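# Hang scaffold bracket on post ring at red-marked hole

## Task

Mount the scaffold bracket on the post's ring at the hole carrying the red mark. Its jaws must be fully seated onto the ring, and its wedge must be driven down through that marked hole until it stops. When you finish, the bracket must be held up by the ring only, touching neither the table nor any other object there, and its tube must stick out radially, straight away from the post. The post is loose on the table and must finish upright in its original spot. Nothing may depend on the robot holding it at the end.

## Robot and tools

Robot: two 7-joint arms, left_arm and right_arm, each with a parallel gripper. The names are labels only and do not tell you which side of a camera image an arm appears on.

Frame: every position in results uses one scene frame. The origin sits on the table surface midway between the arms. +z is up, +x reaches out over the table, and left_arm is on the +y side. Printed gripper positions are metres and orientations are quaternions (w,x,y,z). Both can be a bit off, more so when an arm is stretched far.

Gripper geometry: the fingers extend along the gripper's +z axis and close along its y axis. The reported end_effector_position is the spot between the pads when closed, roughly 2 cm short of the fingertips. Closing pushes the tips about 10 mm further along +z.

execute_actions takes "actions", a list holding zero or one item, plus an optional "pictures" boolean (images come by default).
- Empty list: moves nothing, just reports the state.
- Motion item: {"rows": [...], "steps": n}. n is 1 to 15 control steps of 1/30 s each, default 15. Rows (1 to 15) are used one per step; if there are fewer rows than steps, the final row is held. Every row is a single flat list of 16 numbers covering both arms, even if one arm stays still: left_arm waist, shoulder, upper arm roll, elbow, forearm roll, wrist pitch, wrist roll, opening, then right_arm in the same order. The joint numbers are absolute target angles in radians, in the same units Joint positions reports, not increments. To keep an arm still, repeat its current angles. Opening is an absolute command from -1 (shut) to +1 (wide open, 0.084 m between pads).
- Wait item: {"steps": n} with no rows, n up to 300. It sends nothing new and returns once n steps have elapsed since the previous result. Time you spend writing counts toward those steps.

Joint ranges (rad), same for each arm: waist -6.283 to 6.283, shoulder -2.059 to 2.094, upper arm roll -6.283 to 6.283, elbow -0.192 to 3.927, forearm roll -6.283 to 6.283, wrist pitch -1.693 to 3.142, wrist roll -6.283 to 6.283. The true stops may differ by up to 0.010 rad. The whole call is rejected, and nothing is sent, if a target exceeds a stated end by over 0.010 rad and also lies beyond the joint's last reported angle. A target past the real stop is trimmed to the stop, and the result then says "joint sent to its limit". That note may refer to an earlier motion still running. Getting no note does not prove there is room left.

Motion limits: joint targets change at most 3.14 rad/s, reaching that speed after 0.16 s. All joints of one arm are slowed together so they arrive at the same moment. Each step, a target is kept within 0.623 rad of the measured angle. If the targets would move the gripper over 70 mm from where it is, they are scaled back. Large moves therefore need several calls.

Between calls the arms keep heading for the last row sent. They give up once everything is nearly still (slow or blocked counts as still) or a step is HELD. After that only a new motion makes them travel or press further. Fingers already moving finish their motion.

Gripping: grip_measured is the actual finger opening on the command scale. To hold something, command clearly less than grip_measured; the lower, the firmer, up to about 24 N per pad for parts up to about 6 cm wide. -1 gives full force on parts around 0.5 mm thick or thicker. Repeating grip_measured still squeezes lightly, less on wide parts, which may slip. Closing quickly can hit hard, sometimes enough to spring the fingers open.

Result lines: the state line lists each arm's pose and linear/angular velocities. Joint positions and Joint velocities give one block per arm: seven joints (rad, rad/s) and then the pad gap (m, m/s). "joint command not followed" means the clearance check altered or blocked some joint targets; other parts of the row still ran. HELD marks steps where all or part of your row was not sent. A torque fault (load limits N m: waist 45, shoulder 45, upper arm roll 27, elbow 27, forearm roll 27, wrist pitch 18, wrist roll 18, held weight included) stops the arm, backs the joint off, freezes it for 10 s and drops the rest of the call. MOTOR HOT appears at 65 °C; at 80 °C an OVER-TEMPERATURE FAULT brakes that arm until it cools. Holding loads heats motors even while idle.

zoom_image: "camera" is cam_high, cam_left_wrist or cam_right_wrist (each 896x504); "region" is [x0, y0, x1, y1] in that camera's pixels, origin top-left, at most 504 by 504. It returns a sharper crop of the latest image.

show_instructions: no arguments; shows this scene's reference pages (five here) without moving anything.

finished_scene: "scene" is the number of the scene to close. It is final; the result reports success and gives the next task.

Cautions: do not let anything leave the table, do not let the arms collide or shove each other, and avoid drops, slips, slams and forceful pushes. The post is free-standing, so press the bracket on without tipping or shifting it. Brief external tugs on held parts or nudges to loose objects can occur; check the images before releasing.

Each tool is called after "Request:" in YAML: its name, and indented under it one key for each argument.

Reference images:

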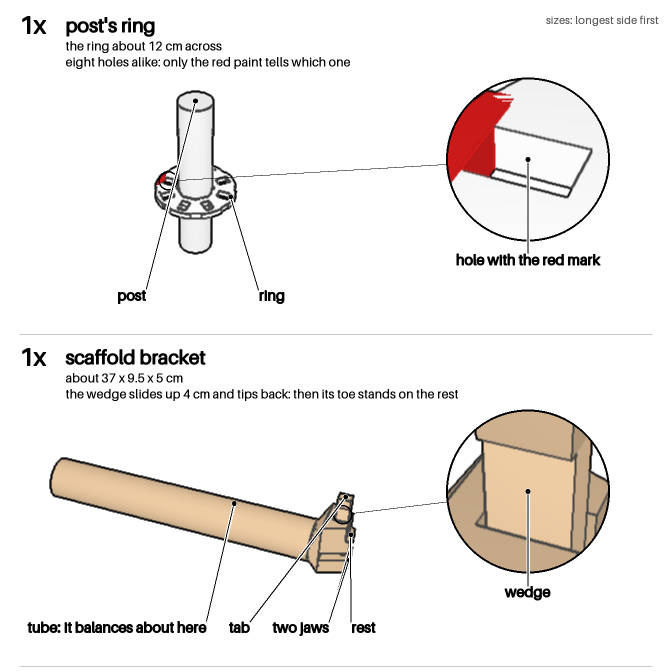

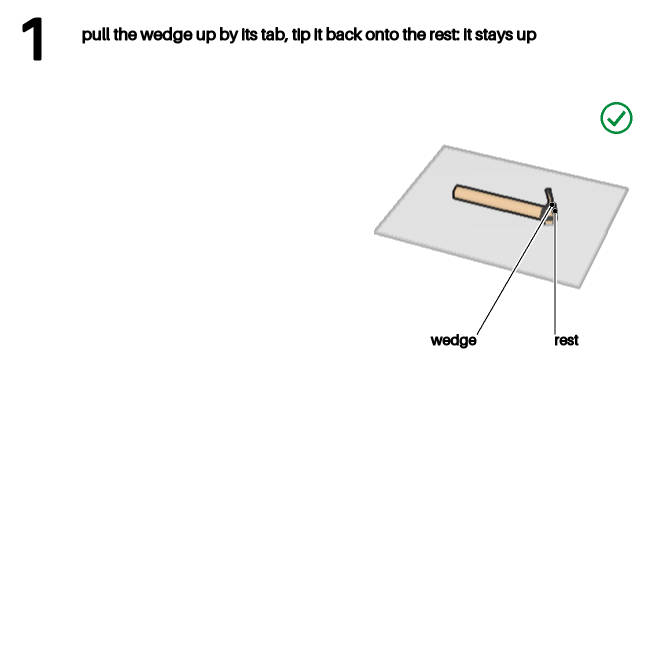

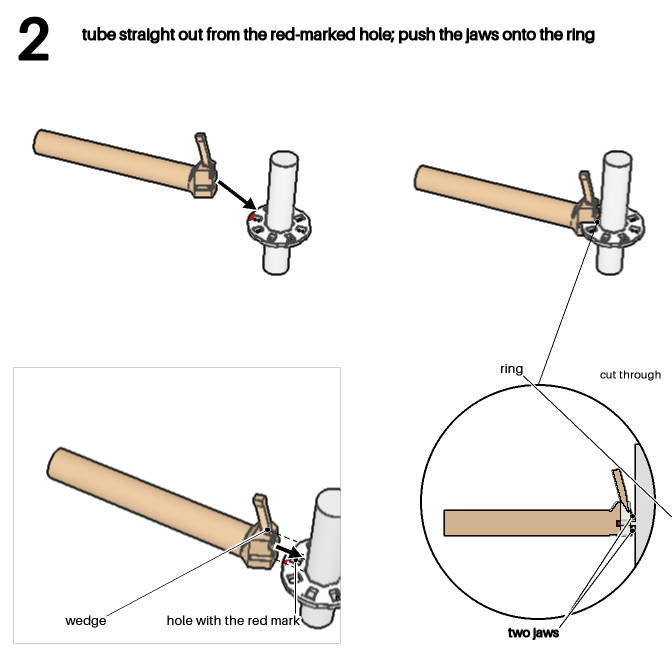

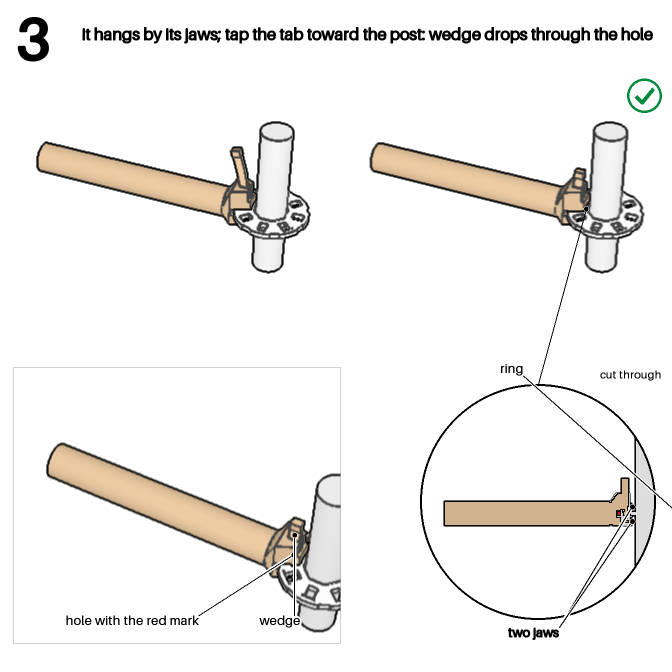

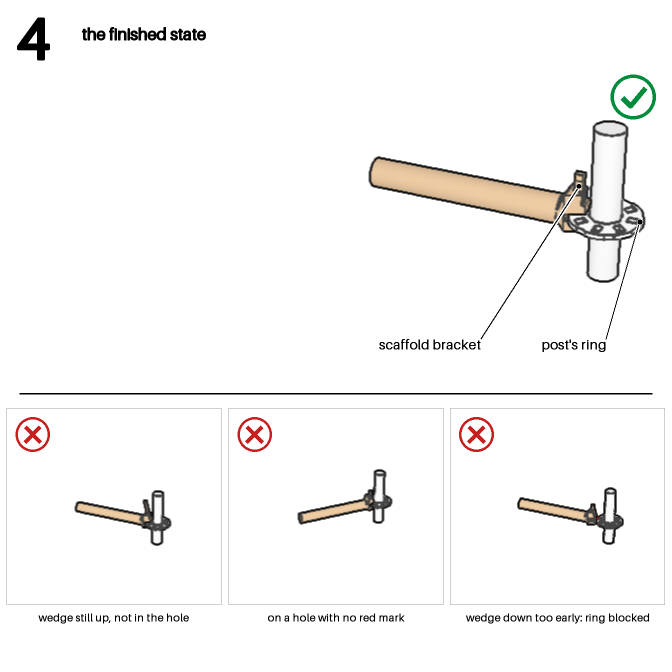

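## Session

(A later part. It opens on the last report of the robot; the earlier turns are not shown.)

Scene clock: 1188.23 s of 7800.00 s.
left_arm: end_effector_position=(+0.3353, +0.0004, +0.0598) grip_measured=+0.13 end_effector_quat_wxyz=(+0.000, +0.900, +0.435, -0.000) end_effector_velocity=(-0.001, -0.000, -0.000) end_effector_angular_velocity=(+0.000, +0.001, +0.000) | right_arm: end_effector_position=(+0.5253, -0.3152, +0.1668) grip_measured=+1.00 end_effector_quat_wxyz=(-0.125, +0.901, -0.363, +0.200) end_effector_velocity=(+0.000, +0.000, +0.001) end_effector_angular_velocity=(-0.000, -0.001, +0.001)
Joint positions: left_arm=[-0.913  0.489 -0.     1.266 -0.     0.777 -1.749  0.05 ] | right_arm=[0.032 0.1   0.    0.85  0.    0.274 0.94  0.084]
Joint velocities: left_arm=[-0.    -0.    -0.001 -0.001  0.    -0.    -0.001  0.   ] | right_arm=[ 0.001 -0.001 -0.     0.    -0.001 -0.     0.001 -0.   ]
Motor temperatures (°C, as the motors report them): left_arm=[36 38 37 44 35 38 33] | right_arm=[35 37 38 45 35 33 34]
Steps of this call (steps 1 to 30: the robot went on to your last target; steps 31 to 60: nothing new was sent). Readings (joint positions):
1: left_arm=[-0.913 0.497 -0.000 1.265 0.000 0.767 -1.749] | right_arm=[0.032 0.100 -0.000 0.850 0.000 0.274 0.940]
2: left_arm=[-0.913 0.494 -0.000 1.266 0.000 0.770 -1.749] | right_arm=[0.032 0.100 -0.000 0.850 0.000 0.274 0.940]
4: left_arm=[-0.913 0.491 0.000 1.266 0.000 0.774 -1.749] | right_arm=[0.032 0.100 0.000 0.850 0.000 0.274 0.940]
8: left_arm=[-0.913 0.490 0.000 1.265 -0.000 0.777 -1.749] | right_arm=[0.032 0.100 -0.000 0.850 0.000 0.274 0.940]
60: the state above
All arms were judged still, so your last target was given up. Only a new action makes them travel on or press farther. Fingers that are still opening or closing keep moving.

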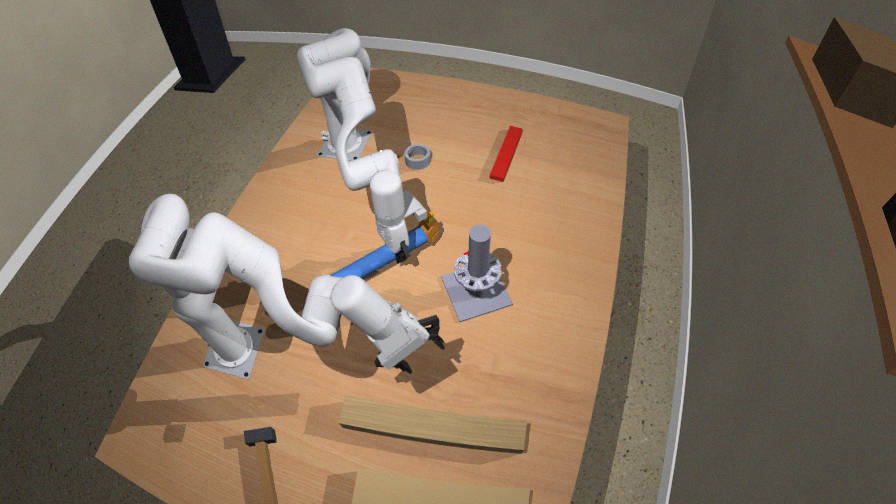

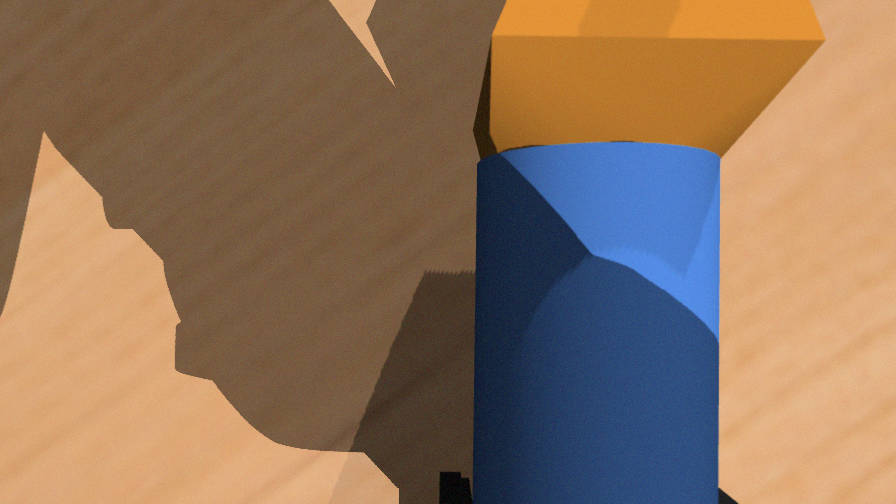

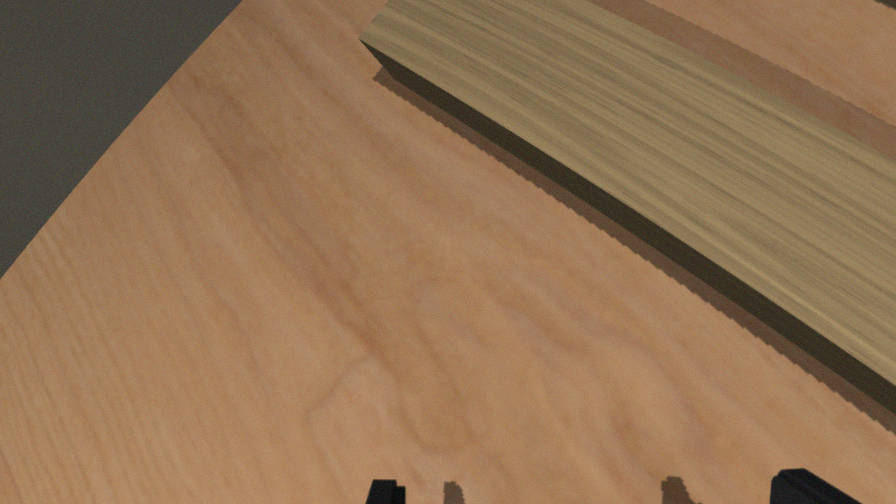

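Request:
execute_actions:
  actions:
    - {"rows": [ [-0.9125,0.4882,0,1.2652,0,0.7770,-1.7421,-1, 0.04,0.095,0,0.855,0,0.29,0.95,1], [-0.9118,0.4871,0,1.2634,0,0.7763,-1.7282,-1, 0.045,0.09,0,0.86,0,0.31,0.96,1], [-0.9109,0.4854,0,1.2608,0,0.7754,-1.7074,-1, 0.05,0.085,0,0.865,0,0.33,0.975,1], [-0.9096,0.4831,0,1.2572,0,0.7741,-1.6795,-1, 0.055,0.08,0,0.87,0,0.35,0.99,1], [-0.9080,0.4803,0,1.2528,0,0.7725,-1.6448,-1, 0.06,0.075,0,0.875,0,0.37,1.0,1], [-0.9060,0.4769,0,1.2474,0,0.7705,-1.6030,-1, 0.066,0.07,0,0.88,0,0.39,1.015,1], [-0.9038,0.4730,0,1.2412,0,0.7682,-1.5543,-1, 0.072,0.065,0,0.886,0,0.41,1.03,1], [-0.9015,0.4690,0,1.2350,0,0.7660,-1.5056,-1, 0.078,0.06,0,0.892,0,0.43,1.04,1], [-0.8992,0.4650,0,1.2288,0,0.7638,-1.4569,-1, 0.084,0.056,0,0.897,0,0.455,1.055,1], [-0.8970,0.4611,0,1.2226,0,0.7615,-1.4082,-1, 0.09,0.052,0,0.903,0,0.475,1.07,1], [-0.8947,0.4571,0,1.2164,0,0.7593,-1.3595,-1, 0.096,0.047,0,0.908,0,0.495,1.08,1], [-0.8925,0.4532,0,1.2101,0,0.7569,-1.3108,-1, 0.102,0.043,0,0.914,0,0.52,1.09,1], [-0.8902,0.4492,0,1.2039,0,0.7547,-1.2622,-1, 0.108,0.039,0,0.919,0,0.54,1.105,1], [-0.8880,0.4452,0,1.1977,0,0.7525,-1.2135,-1, 0.114,0.034,0,0.925,0,0.56,1.12,1], [-0.8857,0.4413,0,1.1915,0,0.7502,-1.1648,-1, 0.12,0.03,0,0.93,0,0.58,1.13,1]], "steps": 15}
  pictures: false

Request:
execute_actions:
  actions:
    - {"rows": [ [-0.8834,0.4373,0,1.1853,0,0.7480,-1.1161,-1, 0.126,0.026,0,0.936,0,0.60,1.14,1], [-0.8812,0.4334,0,1.1790,0,0.7456,-1.0674,-1, 0.132,0.022,0,0.942,0,0.62,1.155,1], [-0.8789,0.4294,0,1.1728,0,0.7434,-1.0187,-1, 0.138,0.018,0,0.948,0,0.64,1.165,1], [-0.8767,0.4255,0,1.1666,0,0.7411,-0.9700,-1, 0.144,0.014,0,0.954,0,0.66,1.18,1], [-0.8744,0.4215,0,1.1604,0,0.7389,-0.9213,-1, 0.15,0.01,0,0.96,0,0.68,1.19,1], [-0.8721,0.4175,0,1.1542,0,0.7367,-0.8726,-1, 0.156,0.006,0,0.966,0,0.705,1.2,1], [-0.8699,0.4136,0,1.1480,0,0.7344,-0.8239,-1, 0.162,0.002,0,0.972,0,0.725,1.215,1], [-0.8676,0.4096,0,1.1417,0,0.7321,-0.7752,-1, 0.168,-0.002,0,0.978,0,0.745,1.225,1], [-0.8654,0.4057,0,1.1355,0,0.7298,-0.7265,-1, 0.174,-0.006,0,0.984,0,0.765,1.24,1], [-0.8631,0.4017,0,1.1293,0,0.7276,-0.6778,-1, 0.18,-0.01,0,0.99,0,0.785,1.25,1], [-0.8608,0.3977,0,1.1231,0,0.7254,-0.6291,-1, 0.186,-0.014,0,0.996,0,0.805,1.26,1], [-0.8586,0.3938,0,1.1169,0,0.7231,-0.5804,-1, 0.192,-0.018,0,1.002,0,0.83,1.275,1], [-0.8563,0.3898,0,1.1106,0,0.7208,-0.5317,-1, 0.198,-0.022,0,1.008,0,0.85,1.285,1], [-0.8541,0.3859,0,1.1044,0,0.7185,-0.4830,-1, 0.204,-0.026,0,1.014,0,0.87,1.3,1], [-0.8518,0.3819,0,1.0982,0,0.7163,-0.4343,-1, 0.21,-0.03,0,1.02,0,0.89,1.31,1]], "steps": 15}
  pictures: false

Request:
execute_actions:
  actions:
    - {"rows": [ [-0.8496,0.3779,0,1.0920,0,0.7141,-0.3856,-1, 0.216,-0.035,0,1.025,0,0.91,1.32,1], [-0.8473,0.3740,0,1.0858,0,0.7118,-0.3370,-1, 0.222,-0.04,0,1.03,0,0.93,1.335,1], [-0.8450,0.3700,0,1.0796,0,0.7096,-0.2883,-1, 0.228,-0.044,0,1.036,0,0.95,1.35,1], [-0.8428,0.3661,0,1.0733,0,0.7072,-0.2396,-1, 0.234,-0.049,0,1.041,0,0.97,1.36,1], [-0.8405,0.3621,0,1.0671,0,0.7050,-0.1909,-1, 0.24,-0.053,0,1.047,0,0.99,1.375,1], [-0.8383,0.3581,0,1.0609,0,0.7028,-0.1422,-1, 0.246,-0.058,0,1.052,0,1.015,1.385,1], [-0.8360,0.3542,0,1.0547,0,0.7005,-0.0935,-1, 0.252,-0.063,0,1.057,0,1.035,1.4,1], [-0.8337,0.3502,0,1.0485,0,0.6983,-0.0448,-1, 0.258,-0.067,0,1.063,0,1.055,1.41,1], [-0.8315,0.3463,0,1.0422,0,0.6959,0.0039,-1, 0.264,-0.072,0,1.068,0,1.075,1.425,1], [-0.8295,0.3429,0,1.0369,0,0.6940,0.0457,-1, 0.27,-0.077,0,1.073,0,1.095,1.44,1], [-0.8279,0.3400,0,1.0325,0,0.6925,0.0804,-1, 0.276,-0.081,0,1.079,0,1.12,1.45,1], [-0.8266,0.3378,0,1.0289,0,0.6911,0.1083,-1, 0.282,-0.086,0,1.084,0,1.14,1.46,1], [-0.8257,0.3361,0,1.0263,0,0.6902,0.1291,-1, 0.288,-0.091,0,1.089,0,1.16,1.475,1], [-0.8250,0.3350,0,1.0245,0,0.6895,0.1430,-1, 0.294,-0.095,0,1.095,0,1.18,1.49,1], [-0.8247,0.3344,0,1.0236,0,0.6892,0.1500,-1, 0.3,-0.1,0,1.1,0,1.2,1.5,1]], "steps": 15}

Scene clock: 1287.13 s of 7800.00 s.
left_arm: end_effector_position=(+0.3356, +0.0153, +0.0602) grip_measured=+0.13 end_effector_quat_wxyz=(-0.000, +0.965, +0.263, +0.000) end_effector_velocity=(-0.001, +0.054, +0.001) end_effector_angular_velocity=(+0.000, +0.000, -1.329) | right_arm: end_effector_position=(+0.5000, -0.2831, +0.1856) grip_measured=+1.00 end_effector_quat_wxyz=(-0.110, +0.898, -0.403, +0.141) end_effector_velocity=(-0.082, +0.078, +0.044) end_effector_angular_velocity=(+0.054, +0.363, -0.193)
Joint positions: left_arm=[-0.895  0.457  0.     1.217  0.     0.759 -1.362  0.05 ] | right_arm=[ 0.099  0.045  0.     0.911 -0.     0.507  1.086  0.084]
Joint velocities: left_arm=[ 0.065 -0.114  0.    -0.179  0.    -0.064  1.394 -0.   ] | right_arm=[ 0.178 -0.129 -0.001  0.16   0.     0.629  0.396 -0.   ]
Motor temperatures (°C, as the motors report them): left_arm=[36 39 37 47 35 39 33] | right_arm=[35 37 38 45 35 33 34]
Steps of this call (steps 1 to 90: nothing new was sent; then 95.40 s passed at rest; steps 91 to 105: all 15 steps of this action). Readings (joint positions):
91: left_arm=[-0.913 0.489 -0.000 1.266 -0.000 0.777 -1.749] | right_arm=[0.032 0.100 -0.000 0.850 0.000 0.274 0.940]
92: left_arm=[-0.913 0.489 -0.000 1.266 -0.000 0.777 -1.747] | right_arm=[0.033 0.099 -0.000 0.851 0.000 0.278 0.942]
94: left_arm=[-0.912 0.488 -0.000 1.264 -0.000 0.776 -1.733] | right_arm=[0.040 0.094 -0.001 0.856 0.000 0.298 0.954]
98: left_arm=[-0.908 0.481 -0.000 1.254 -0.000 0.773 -1.651] | right_arm=[0.059 0.077 0.000 0.874 -0.000 0.363 0.998]
105: the state above

Scene clock: 1287.63 s of 7800.00 s.
left_arm: end_effector_position=(+0.3340, +0.0428, +0.0605) grip_measured=+0.13 end_effector_quat_wxyz=(+0.000, +0.997, -0.080, +0.000) end_effector_velocity=(-0.004, +0.056, +0.000) end_effector_angular_velocity=(-0.001, -0.001, -1.384) | right_arm: end_effector_position=(+0.4555, -0.2477, +0.2141) grip_measured=+1.00 end_effector_quat_wxyz=(-0.071, +0.888, -0.449, +0.069) end_effector_velocity=(-0.102, +0.060, +0.063) end_effector_angular_velocity=(-0.037, +0.335, -0.187)
Joint positions: left_arm=[-0.861  0.398  0.     1.124  0.     0.726 -0.637  0.05 ] | right_arm=[ 0.189 -0.016  0.     0.999 -0.     0.817  1.268  0.084]
Joint velocities: left_arm=[ 0.068 -0.119  0.001 -0.185 -0.    -0.068  1.453 -0.   ] | right_arm=[ 0.181 -0.119 -0.002  0.177  0.     0.626  0.373 -0.   ]
Motor temperatures (°C, as the motors report them): left_arm=[36 39 37 47 35 39 33] | right_arm=[35 37 38 45 35 33 34]
Steps of this call (steps 1 to 15: all 15 steps of this action). Readings (joint positions):
1: left_arm=[-0.892 0.453 0.000 1.211 0.000 0.757 -1.315] | right_arm=[0.105 0.041 0.000 0.916 -0.000 0.528 1.099]
2: left_arm=[-0.890 0.450 0.000 1.205 0.000 0.755 -1.267] | right_arm=[0.111 0.037 0.000 0.922 -0.000 0.548 1.111]
4: left_arm=[-0.886 0.442 0.000 1.192 0.000 0.751 -1.171] | right_arm=[0.123 0.028 0.000 0.933 -0.000 0.589 1.135]
8: left_arm=[-0.877 0.426 0.000 1.168 0.000 0.742 -0.978] | right_arm=[0.147 0.012 0.000 0.957 -0.000 0.671 1.183]
15: the state above

Scene clock: 1288.13 s of 7800.00 s.
left_arm: end_effector_position=(+0.3306, +0.0698, +0.0601) grip_measured=+0.13 end_effector_quat_wxyz=(-0.000, +0.916, -0.402, -0.000) end_effector_velocity=(-0.006, +0.038, -0.002) end_effector_angular_velocity=(+0.003, +0.002, -0.889) | right_arm: end_effector_position=(+0.3976, -0.2240, +0.2507) grip_measured=+1.00 end_effector_quat_wxyz=(-0.015, +0.869, -0.495, +0.011) end_effector_velocity=(-0.126, +0.034, +0.081) end_effector_angular_velocity=(-0.116, +0.296, -0.215)
Joint positions: left_arm=[-0.829  0.341  0.     1.034  0.     0.693  0.063  0.05 ] | right_arm=[ 0.279 -0.083 -0.     1.081 -0.     1.128  1.456  0.084]
Joint velocities: left_arm=[ 0.045 -0.076  0.002 -0.122 -0.    -0.043  0.936 -0.   ] | right_arm=[ 0.18  -0.139  0.     0.162  0.     0.618  0.396  0.   ]
Motor temperatures (°C, as the motors report them): left_arm=[36 39 37 47 35 39 33] | right_arm=[35 37 38 45 35 33 34]
Steps of this call (steps 1 to 15: all 15 steps of this action). Readings (joint positions):
1: left_arm=[-0.859 0.394 0.000 1.118 0.000 0.723 -0.589] | right_arm=[0.195 -0.020 -0.000 1.005 -0.000 0.838 1.280]
2: left_arm=[-0.857 0.390 0.000 1.112 0.000 0.721 -0.540] | right_arm=[0.201 -0.024 -0.000 1.011 -0.000 0.858 1.291]
4: left_arm=[-0.852 0.382 0.000 1.099 0.000 0.717 -0.443] | right_arm=[0.213 -0.033 0.000 1.022 -0.000 0.899 1.316]
8: left_arm=[-0.843 0.367 0.000 1.074 0.000 0.708 -0.248] | right_arm=[0.237 -0.051 0.000 1.044 0.000 0.981 1.367]
15: the state above

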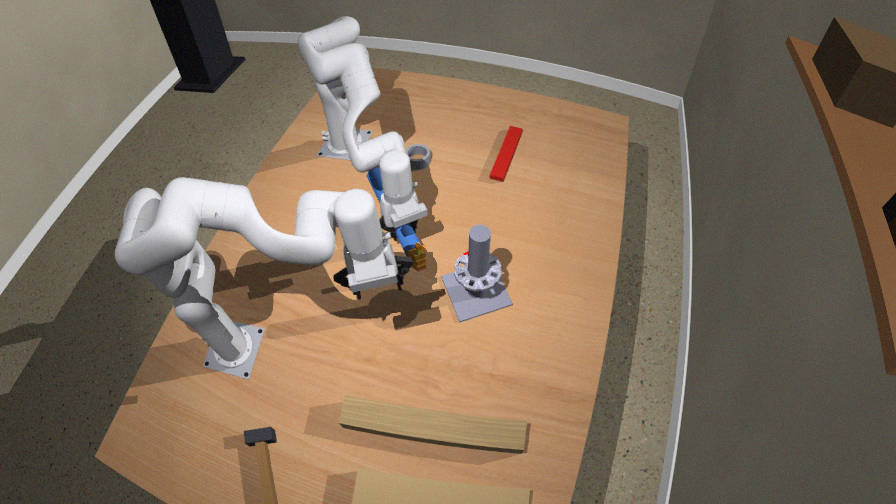

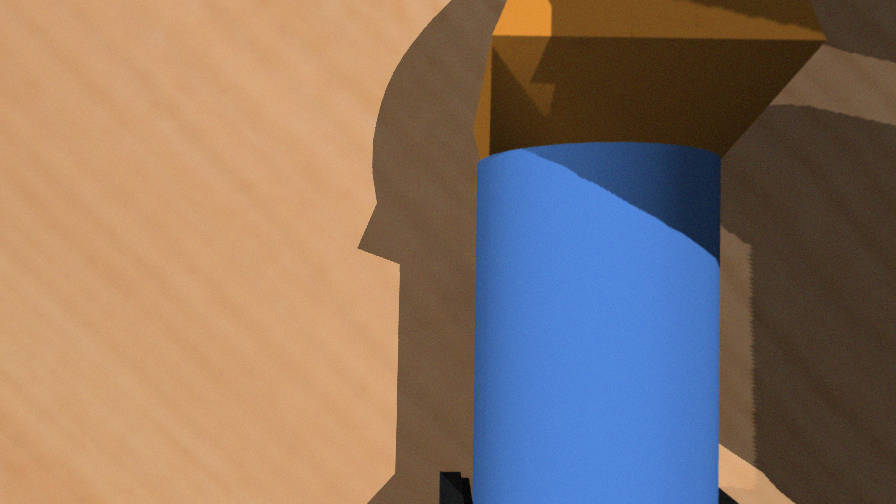

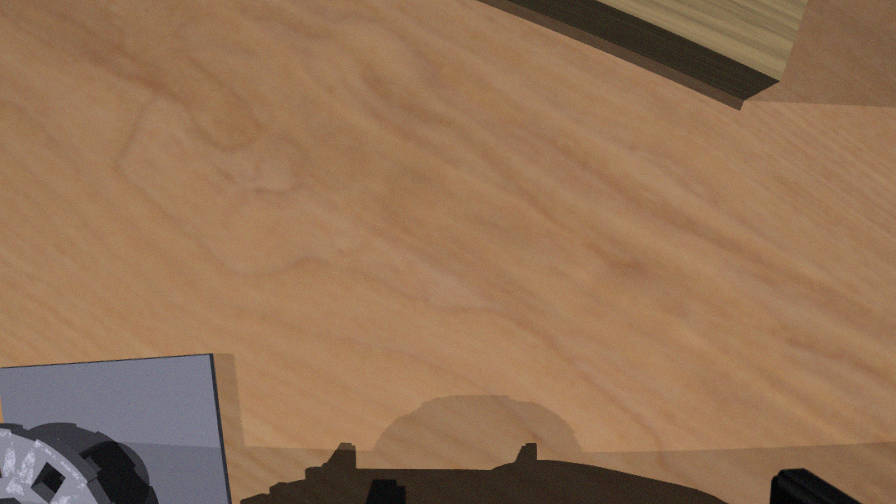

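Request:
execute_actions:
  actions:
    - {"rows": [ [-0.8247,0.337,0,1.0231,0,0.6861,0.15,-1, 0.3,-0.1,0,1.1,0,1.2,1.5,1], [-0.8247,0.342,0,1.0222,0,0.6802,0.15,-1, 0.3,-0.1,0,1.1,0,1.2,1.5,1], [-0.8247,0.349,0,1.021,0,0.672,0.15,-1, 0.3,-0.1,0,1.1,0,1.2,1.5,1], [-0.8247,0.356,0,1.0198,0,0.6638,0.15,-1, 0.3,-0.1,0,1.1,0,1.2,1.5,1], [-0.8247,0.3635,0,1.0187,0,0.6552,0.15,-1, 0.3,-0.1,0,1.1,0,1.2,1.5,1], [-0.8247,0.3708,0,1.0177,0,0.6469,0.15,-1, 0.3,-0.1,0,1.1,0,1.2,1.5,1], [-0.8247,0.378,0,1.0168,0,0.6388,0.15,-1, 0.3,-0.1,0,1.1,0,1.2,1.5,1], [-0.8247,0.385,0,1.0161,0,0.6311,0.15,-1, 0.3,-0.1,0,1.1,0,1.2,1.5,1], [-0.8247,0.391,0,1.0156,0,0.6246,0.15,-1, 0.3,-0.1,0,1.1,0,1.2,1.5,1], [-0.8247,0.396,0,1.0152,0,0.6192,0.15,-1, 0.3,-0.1,0,1.1,0,1.2,1.5,1], [-0.8247,0.400,0,1.015,0,0.615,0.15,-1, 0.3,-0.1,0,1.1,0,1.2,1.5,1], [-0.8247,0.403,0,1.0148,0,0.6118,0.15,-1, 0.3,-0.1,0,1.1,0,1.2,1.5,1], [-0.8247,0.4055,0,1.0147,0,0.6092,0.15,-1, 0.3,-0.1,0,1.1,0,1.2,1.5,1], [-0.8247,0.4075,0,1.0146,0,0.6071,0.15,-1, 0.3,-0.1,0,1.1,0,1.2,1.5,1], [-0.8247,0.4089,0,1.0145,0,0.6056,0.15,-1, 0.3,-0.1,0,1.1,0,1.2,1.5,1]], "steps": 15}
  pictures: false

Request:
execute_actions:
  actions:
    - {"rows": [ [-0.8247,0.4089,0,1.0145,0,0.6056,0.15,-1, 0.3,-0.1,0,1.1,0,1.2,1.5,1], [-0.8247,0.4089,0,1.0145,0,0.6056,0.15,-1, 0.3,-0.1,0,1.1,0,1.2,1.5,1], [-0.8247,0.4089,0,1.0145,0,0.6056,0.15,-1, 0.3,-0.1,0,1.1,0,1.2,1.5,1], [-0.8247,0.4089,0,1.0145,0,0.6056,0.15,-1, 0.3,-0.1,0,1.1,0,1.2,1.5,1], [-0.8247,0.4089,0,1.0145,0,0.6056,0.15,-1, 0.3,-0.1,0,1.1,0,1.2,1.5,1], [-0.8247,0.4089,0,1.0145,0,0.6056,0.15,-1, 0.3,-0.1,0,1.1,0,1.2,1.5,1], [-0.8247,0.4089,0,1.0145,0,0.6056,0.15,0.1, 0.3,-0.1,0,1.1,0,1.2,1.5,1], [-0.8247,0.4089,0,1.0145,0,0.6056,0.15,0.2, 0.3,-0.1,0,1.1,0,1.2,1.5,1], [-0.8247,0.4089,0,1.0145,0,0.6056,0.15,0.4, 0.3,-0.1,0,1.1,0,1.2,1.5,1], [-0.8247,0.4089,0,1.0145,0,0.6056,0.15,0.7, 0.3,-0.1,0,1.1,0,1.2,1.5,1]], "steps": 15}

Scene clock: 1325.90 s of 7800.00 s.
left_arm: end_effector_position=(+0.3296, +0.0734, +0.0291) grip_measured=+0.13 end_effector_quat_wxyz=(-0.000, +0.898, -0.440, -0.001) end_effector_velocity=(+0.005, -0.005, -0.030) end_effector_angular_velocity=(-0.011, -0.013, -0.002) | right_arm: end_effector_position=(+0.3827, -0.2203, +0.2604) grip_measured=+1.00 end_effector_quat_wxyz=(-0.000, +0.863, -0.505, -0.000) end_effector_velocity=(-0.000, +0.000, -0.001) end_effector_angular_velocity=(-0.000, +0.001, -0.001)
Joint positions: left_arm=[-0.825  0.401  0.     1.014  0.     0.615  0.15   0.05 ] | right_arm=[ 0.3   -0.1    0.     1.1    0.     1.2    1.5    0.084]
Joint velocities: left_arm=[-0.     0.076 -0.     0.005  0.001 -0.088  0.001 -0.007] | right_arm=[ 0.     0.001  0.    -0.001  0.     0.     0.001  0.   ]
Motor temperatures (°C, as the motors report them): left_arm=[36 39 37 47 35 39 33] | right_arm=[35 37 38 46 35 33 34]
Steps of this call (steps 1 to 30: the robot went on to your last target; steps 31 to 90: nothing new was sent; then 34.27 s passed at rest; steps 91 to 105: all 15 steps of this action). Readings (joint positions):
91: left_arm=[-0.825 0.334 -0.000 1.024 -0.000 0.689 0.150] | right_arm=[0.300 -0.100 0.000 1.100 0.000 1.200 1.500]
92: left_arm=[-0.825 0.335 -0.000 1.024 0.000 0.688 0.150] | right_arm=[0.300 -0.100 0.000 1.100 0.000 1.200 1.500]
94: left_arm=[-0.825 0.340 -0.000 1.023 0.000 0.682 0.150] | right_arm=[0.300 -0.100 0.000 1.100 0.000 1.200 1.500]
98: left_arm=[-0.825 0.363 -0.000 1.019 -0.000 0.655 0.150] | right_arm=[0.300 -0.100 0.000 1.100 -0.000 1.200 1.500]
105: the state above

Scene clock: 1326.40 s of 7800.00 s.
left_arm: end_effector_position=(+0.3313, +0.0718, +0.0279) grip_measured=+0.70 end_effector_quat_wxyz=(+0.001, +0.898, -0.440, +0.002) end_effector_velocity=(-0.014, +0.013, -0.019) end_effector_angular_velocity=(+0.035, +0.037, -0.001) | right_arm: end_effector_position=(+0.3827, -0.2203, +0.2604) grip_measured=+1.00 end_effector_quat_wxyz=(-0.000, +0.863, -0.505, -0.000) end_effector_velocity=(+0.000, -0.000, +0.000) end_effector_angular_velocity=(-0.000, -0.001, -0.001)
Joint positions: left_arm=[-0.825  0.407  0.     1.017  0.     0.605  0.15   0.073] | right_arm=[ 0.3   -0.1    0.     1.1   -0.     1.2    1.5    0.084]
Joint velocities: left_arm=[-0.     0.019 -0.    -0.026  0.     0.007 -0.    -0.   ] | right_arm=[ 0.    -0.001 -0.    -0.    -0.     0.     0.001  0.   ]
Motor temperatures (°C, as the motors report them): left_arm=[36 39 37 47 35 39 33] | right_arm=[35 37 38 46 35 33 34]
Steps of this call (steps 1 to 15: all 15 steps of this action). Readings (joint positions):
1: left_arm=[-0.825 0.404 0.000 1.015 -0.000 0.612 0.150] | right_arm=[0.300 -0.100 0.000 1.100 -0.000 1.200 1.500]
2: left_arm=[-0.825 0.405 -0.000 1.015 -0.000 0.610 0.150] | right_arm=[0.300 -0.100 -0.000 1.100 -0.000 1.200 1.500]
4: left_arm=[-0.825 0.407 -0.000 1.015 -0.000 0.607 0.150] | right_arm=[0.300 -0.100 -0.000 1.100 0.000 1.200 1.500]
8: left_arm=[-0.825 0.407 -0.000 1.016 -0.000 0.606 0.150] | right_arm=[0.300 -0.100 0.000 1.100 0.000 1.200 1.500]
15: the state above

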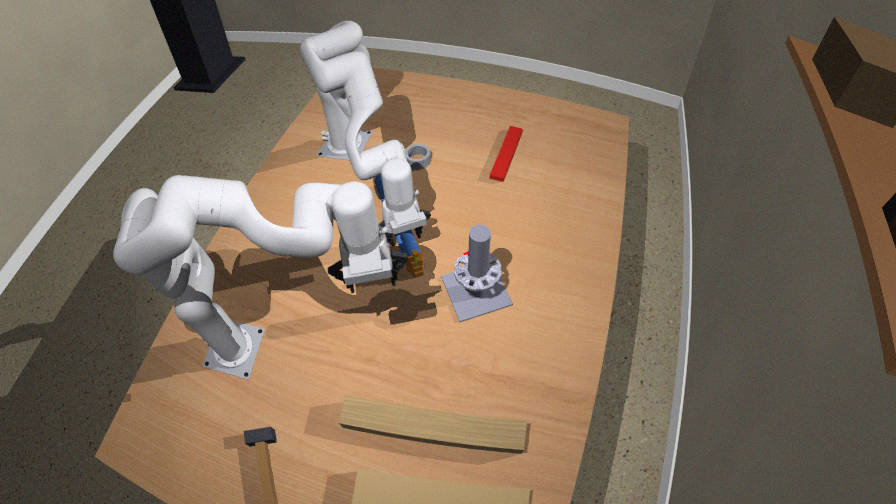

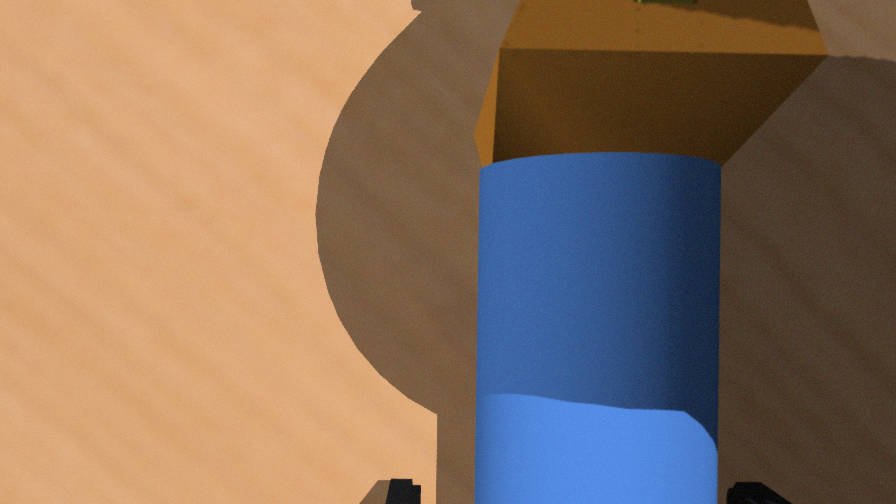

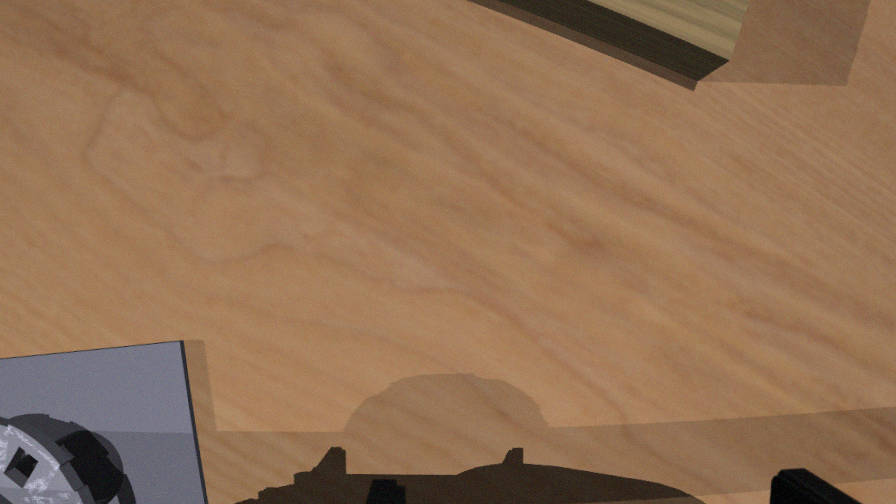

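Request:
execute_actions:
  actions:
    - {"rows": [ [-0.823,0.395,0,0.994,0,0.599,0.152,0.7, 0.3,-0.1,0,1.1,0,1.2,1.5,0.5], [-0.820,0.372,0,0.958,0,0.586,0.155,0.7, 0.3,-0.1,0,1.1,0,1.2,1.5,0.2], [-0.816,0.340,0,0.908,0,0.568,0.159,0.7, 0.3,-0.1,0,1.1,0,1.2,1.5,0], [-0.811,0.306,0,0.854,0,0.548,0.164,0.7, 0.31,-0.085,0,1.113,0,1.198,1.505,-0.2], [-0.8062,0.2722,0,0.8010,0,0.5288,0.1685,0.7, 0.33,-0.055,0,1.14,0,1.195,1.516,-0.3], [-0.801,0.239,0,0.750,0,0.511,0.174,0.7, 0.36,-0.01,0,1.18,0,1.19,1.532,-0.3], [-0.795,0.205,0,0.700,0,0.495,0.18,0.7, 0.39,0.035,0,1.221,0,1.186,1.548,-0.3], [-0.789,0.172,0,0.651,0,0.479,0.186,0.7, 0.42,0.08,0,1.262,0,1.182,1.564,-0.3], [-0.785,0.150,0,0.620,0,0.470,0.19,0.7, 0.45,0.126,0,1.302,0,1.176,1.58,-0.3], [-0.7827,0.1379,0,0.6023,0,0.4644,0.192,0.7, 0.48,0.171,0,1.343,0,1.172,1.596,-0.3], [-0.7827,0.1379,0,0.6023,0,0.4644,0.192,0.7, 0.51,0.216,0,1.383,0,1.167,1.612,-0.3], [-0.7827,0.1379,0,0.6023,0,0.4644,0.192,0.7, 0.54,0.261,0,1.424,0,1.163,1.628,-0.3], [-0.7827,0.1379,0,0.6023,0,0.4644,0.192,0.7, 0.57,0.306,0,1.464,0,1.158,1.644,-0.3], [-0.7827,0.1379,0,0.6023,0,0.4644,0.192,0.7, 0.60,0.351,0,1.505,0,1.154,1.66,-0.3], [-0.7827,0.1379,0,0.6023,0,0.4644,0.192,0.7, 0.6163,0.3756,0,1.5266,0,1.151,1.6687,-0.3]], "steps": 15}
  pictures: false

Request:
execute_actions:
  actions:
    - {"rows": [ [-0.7827,0.1379,0,0.6023,0,0.4644,0.192,0.6, 0.6163,0.3756,0,1.5266,0,1.151,1.6687,-0.3], [-0.7827,0.1379,0,0.6023,0,0.4644,0.192,0.5, 0.6163,0.3756,0,1.5266,0,1.151,1.6687,-0.3], [-0.7827,0.1379,0,0.6023,0,0.4644,0.192,0.4, 0.6163,0.3756,0,1.5266,0,1.151,1.6687,-0.3], [-0.7827,0.1379,0,0.6023,0,0.4644,0.192,0.3, 0.6163,0.3756,0,1.5266,0,1.151,1.6687,-0.3], [-0.7827,0.1379,0,0.6023,0,0.4644,0.192,0.22, 0.6163,0.3756,0,1.5266,0,1.151,1.6687,-0.3], [-0.7827,0.1379,0,0.6023,0,0.4644,0.192,0.16, 0.6163,0.3756,0,1.5266,0,1.151,1.6687,-0.3], [-0.7827,0.1379,0,0.6023,0,0.4644,0.192,0.1, 0.6163,0.3756,0,1.5266,0,1.151,1.6687,-0.3], [-0.7827,0.1379,0,0.6023,0,0.4644,0.192,0.0, 0.6163,0.3756,0,1.5266,0,1.151,1.6687,-0.3], [-0.7827,0.1379,0,0.6023,0,0.4644,0.192,-0.3, 0.6163,0.3756,0,1.5266,0,1.151,1.6687,-0.3], [-0.7827,0.1379,0,0.6023,0,0.4644,0.192,-1, 0.6163,0.3756,0,1.5266,0,1.151,1.6687,-0.3]], "steps": 15}

Scene clock: 1359.53 s of 7800.00 s.
left_arm: end_effector_position=(+0.2658, +0.1562, +0.0267) grip_measured=+0.70 end_effector_quat_wxyz=(-0.000, +0.898, -0.439, -0.001) end_effector_velocity=(-0.034, +0.035, +0.007) end_effector_angular_velocity=(-0.030, -0.032, -0.020) | right_arm: end_effector_position=(+0.4038, -0.1041, +0.2326) grip_measured=-0.32 end_effector_quat_wxyz=(+0.001, +0.885, -0.466, -0.000) end_effector_velocity=(+0.020, +0.417, -0.130) end_effector_angular_velocity=(+0.001, -0.002, +0.287)
Joint positions: left_arm=[-0.785  0.152  0.001  0.622 -0.     0.473  0.189  0.073] | right_arm=[0.483 0.175 0.002 1.345 0.    1.172 1.597 0.03 ]
Joint velocities: left_arm=[ 0.022 -0.16  -0.011 -0.212  0.    -0.096  0.031  0.   ] | right_arm=[ 0.631  0.952 -0.009  0.858 -0.    -0.096  0.335  0.   ]
Motor temperatures (°C, as the motors report them): left_arm=[36 38 37 44 35 38 33] | right_arm=[35 37 38 46 35 33 34]
Steps of this call (steps 1 to 15: the robot went on to your last target; steps 16 to 90: nothing new was sent; then 29.63 s passed at rest; steps 91 to 105: all 15 steps of this action). Readings (joint positions):
91: left_arm=[-0.825 0.409 -0.000 1.014 0.000 0.606 0.150] | right_arm=[0.300 -0.100 0.000 1.100 -0.000 1.200 1.500]
92: left_arm=[-0.824 0.407 -0.000 1.011 0.000 0.604 0.150] | right_arm=[0.300 -0.100 0.000 1.100 -0.000 1.200 1.500]
94: left_arm=[-0.822 0.388 -0.000 0.983 0.000 0.593 0.153] | right_arm=[0.300 -0.100 -0.000 1.100 -0.000 1.200 1.500]
98: left_arm=[-0.809 0.297 -0.000 0.841 0.000 0.544 0.166] | right_arm=[0.332 -0.051 -0.004 1.147 -0.000 1.195 1.519]
105: the state above

Scene clock: 1360.03 s of 7800.00 s.
left_arm: end_effector_position=(+0.2629, +0.1593, +0.0272) grip_measured=+0.13 end_effector_quat_wxyz=(+0.000, +0.898, -0.440, +0.001) end_effector_velocity=(-0.002, +0.002, -0.000) end_effector_angular_velocity=(+0.003, +0.003, -0.002) | right_arm: end_effector_position=(+0.3995, -0.0165, +0.2014) grip_measured=-0.32 end_effector_quat_wxyz=(-0.001, +0.897, -0.441, +0.001) end_effector_velocity=(-0.013, +0.015, -0.009) end_effector_angular_velocity=(-0.005, +0.016, +0.028)
Joint positions: left_arm=[-0.783  0.138 -0.     0.603 -0.     0.464  0.192  0.05 ] | right_arm=[ 0.614  0.373 -0.002  1.526 -0.     1.151  1.668  0.03 ]
Joint velocities: left_arm=[ 0.001 -0.004 -0.001 -0.005  0.     0.002  0.002  0.   ] | right_arm=[ 0.017  0.021  0.017  0.006  0.001 -0.     0.004 -0.   ]
Motor temperatures (°C, as the motors report them): left_arm=[36 38 37 44 35 38 33] | right_arm=[35 37 38 46 35 33 34]
Steps of this call (steps 1 to 15: all 15 steps of this action). Readings (joint positions):
1: left_arm=[-0.784 0.148 0.000 0.616 -0.000 0.470 0.190] | right_arm=[0.504 0.207 0.001 1.374 0.000 1.168 1.608]
2: left_arm=[-0.784 0.145 -0.000 0.613 0.000 0.468 0.191] | right_arm=[0.525 0.238 0.001 1.402 0.000 1.165 1.619]
4: left_arm=[-0.783 0.141 -0.000 0.609 0.000 0.466 0.191] | right_arm=[0.565 0.299 0.001 1.457 0.000 1.159 1.641]
8: left_arm=[-0.783 0.139 -0.000 0.605 -0.000 0.464 0.192] | right_arm=[0.609 0.363 0.005 1.510 0.000 1.153 1.663]
15: the state above

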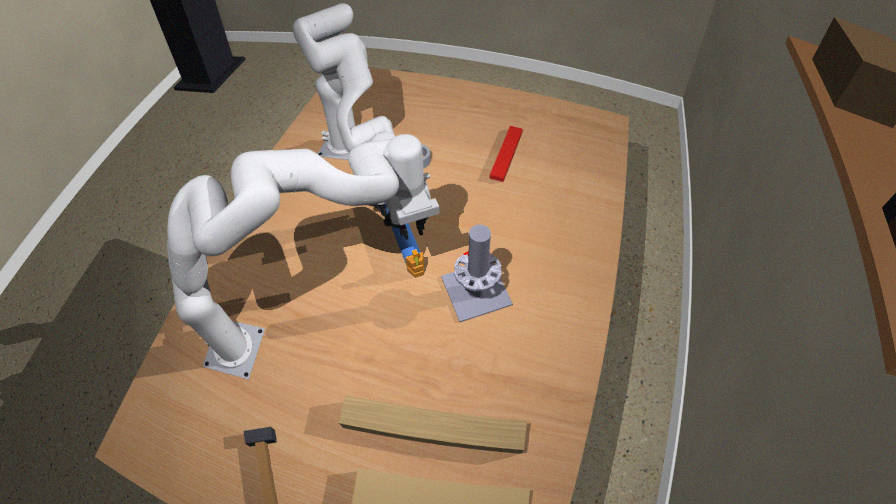

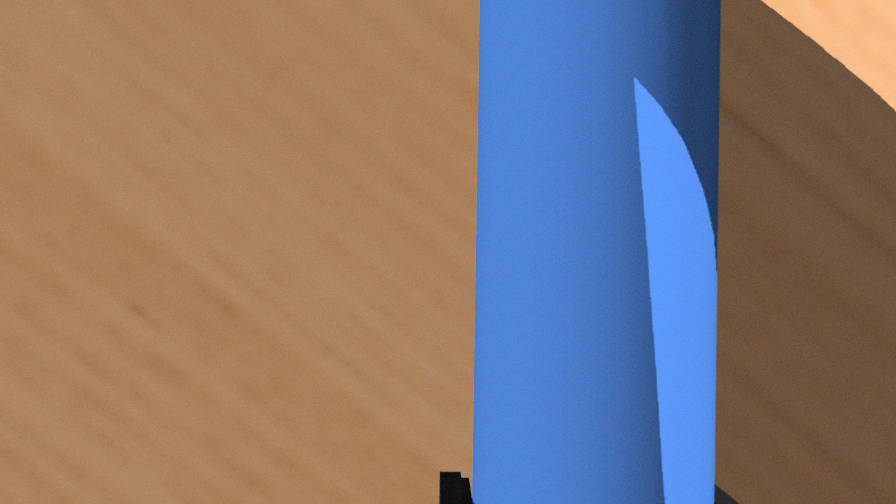

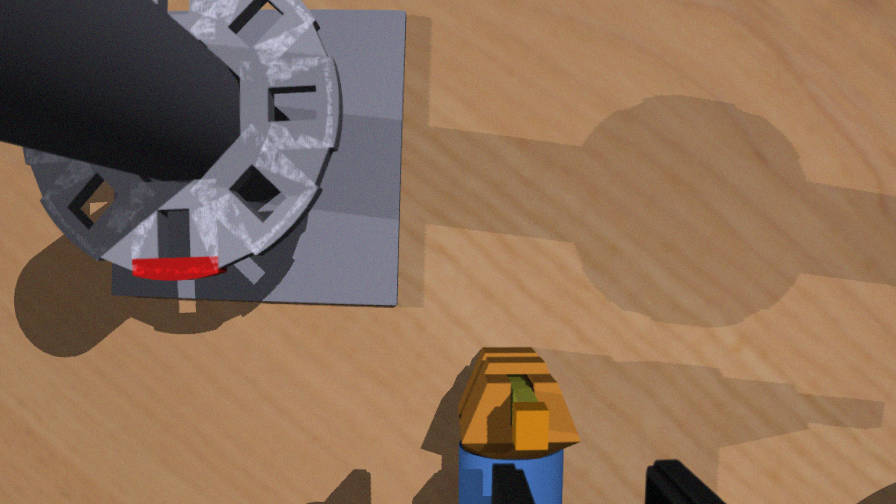

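Request:
execute_actions:
  actions: []

Request:
zoom_image:
  camera: "cam_right_wrist"
  region: [0, 0, 440, 340]

Request:
zoom_image:
  camera: "cam_right_wrist"
  region: [420, 320, 720, 504]

Scene clock: 1366.10 s of 7800.00 s.
left_arm: end_effector_position=(+0.2626, +0.1598, +0.0270) grip_measured=+0.13 end_effector_quat_wxyz=(+0.000, +0.898, -0.440, +0.000) end_effector_velocity=(-0.000, +0.000, -0.000) end_effector_angular_velocity=(+0.000, +0.001, +0.002) | right_arm: end_effector_position=(+0.3979, -0.0147, +0.2000) grip_measured=-0.32 end_effector_quat_wxyz=(-0.000, +0.898, -0.440, -0.000) end_effector_velocity=(+0.000, -0.000, -0.000) end_effector_angular_velocity=(-0.000, +0.001, +0.000)
Joint positions: left_arm=[-0.783  0.138 -0.     0.602 -0.     0.464  0.192  0.05 ] | right_arm=[ 0.616  0.376 -0.     1.527 -0.     1.151  1.669  0.03 ]
Joint velocities: left_arm=[ 0.     0.     0.    -0.001 -0.     0.    -0.001 -0.   ] | right_arm=[-0.001  0.     0.    -0.    -0.     0.    -0.001  0.   ]
Motor temperatures (°C, as the motors report them): left_arm=[36 38 37 44 35 38 33] | right_arm=[35 37 38 46 35 33 34]
Steps of this call (steps 1 to 15: the robot went on to your last target; steps 16 to 90: nothing new was sent; then 3.07 s passed at rest). Readings (joint positions):
1: left_arm=[-0.783 0.138 -0.000 0.603 -0.000 0.464 0.192] | right_arm=[0.615 0.373 -0.001 1.526 -0.000 1.151 1.668]
2: left_arm=[-0.783 0.138 -0.000 0.603 -0.000 0.464 0.192] | right_arm=[0.615 0.374 -0.001 1.526 -0.000 1.151 1.668]
4: left_arm=[-0.783 0.138 -0.000 0.603 -0.000 0.464 0.192] | right_arm=[0.616 0.375 -0.000 1.526 -0.000 1.151 1.669]
8: left_arm=[-0.783 0.138 -0.000 0.603 0.000 0.464 0.192] | right_arm=[0.616 0.375 -0.000 1.527 -0.000 1.151 1.669]
90: the state above
All arms were judged still, so your last target was given up. Only a new action makes them travel on or press farther. Fingers that are still opening or closing keep moving.

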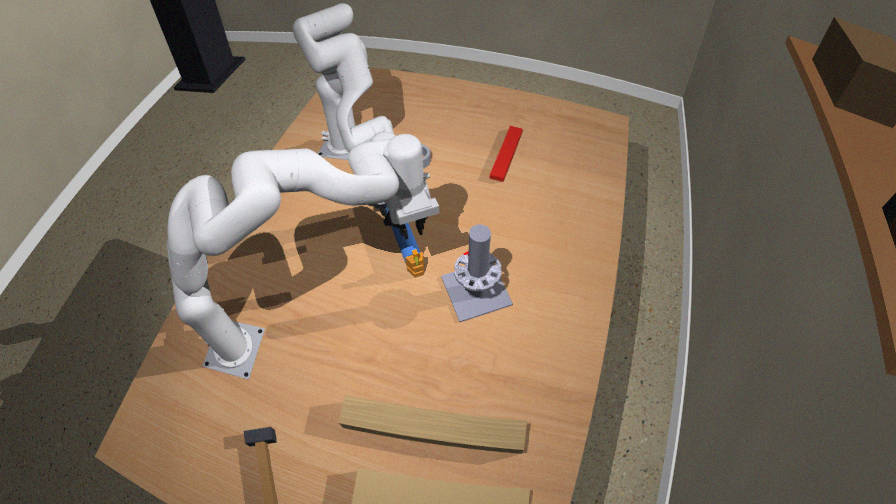

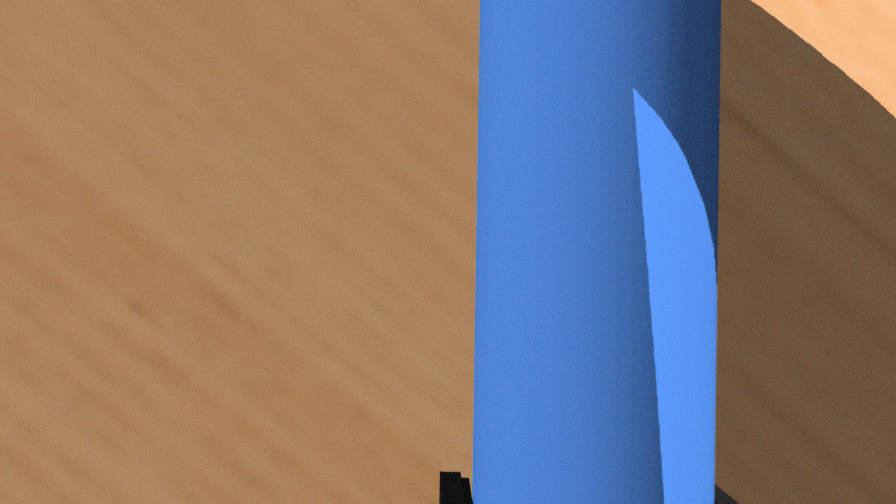

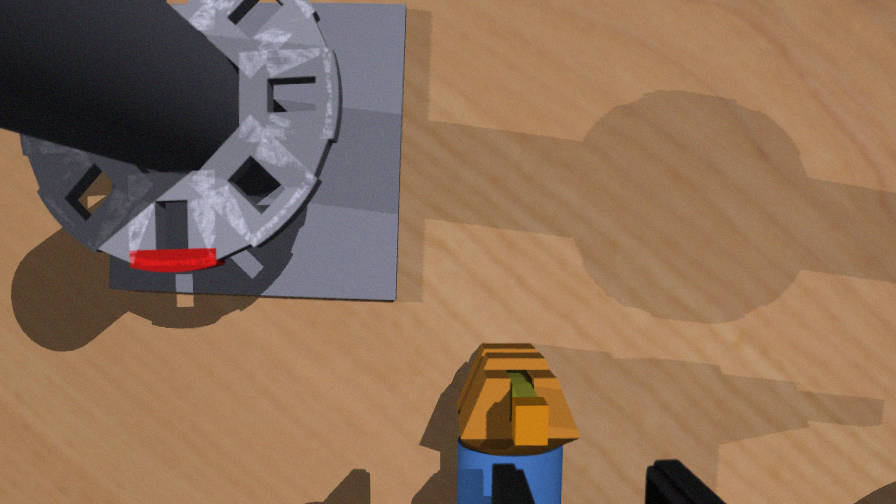

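Region (0, 0, 440, 340) of cam_right_wrist's 896x504 image, scaled by 1.145, with more detail than that image has; it fills the top 389 rows of this view, and the rest is white.

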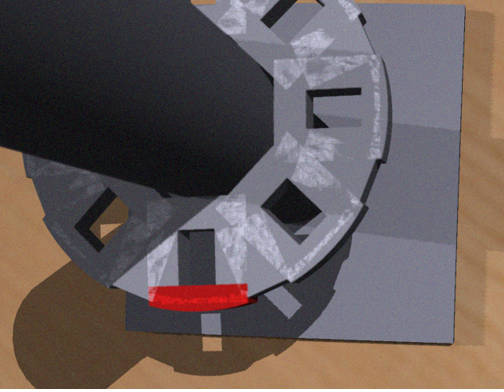

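Region (420, 320, 720, 504) of cam_right_wrist's 896x504 image, scaled by 1.680, with more detail than that image has; it fills the top 309 rows of this view, and the rest is white.

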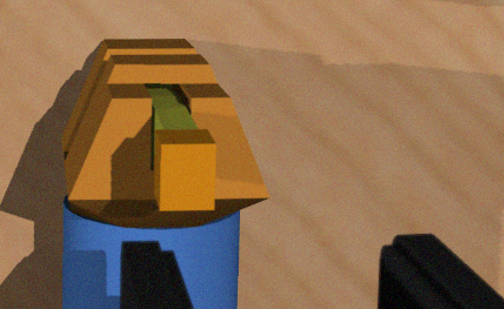

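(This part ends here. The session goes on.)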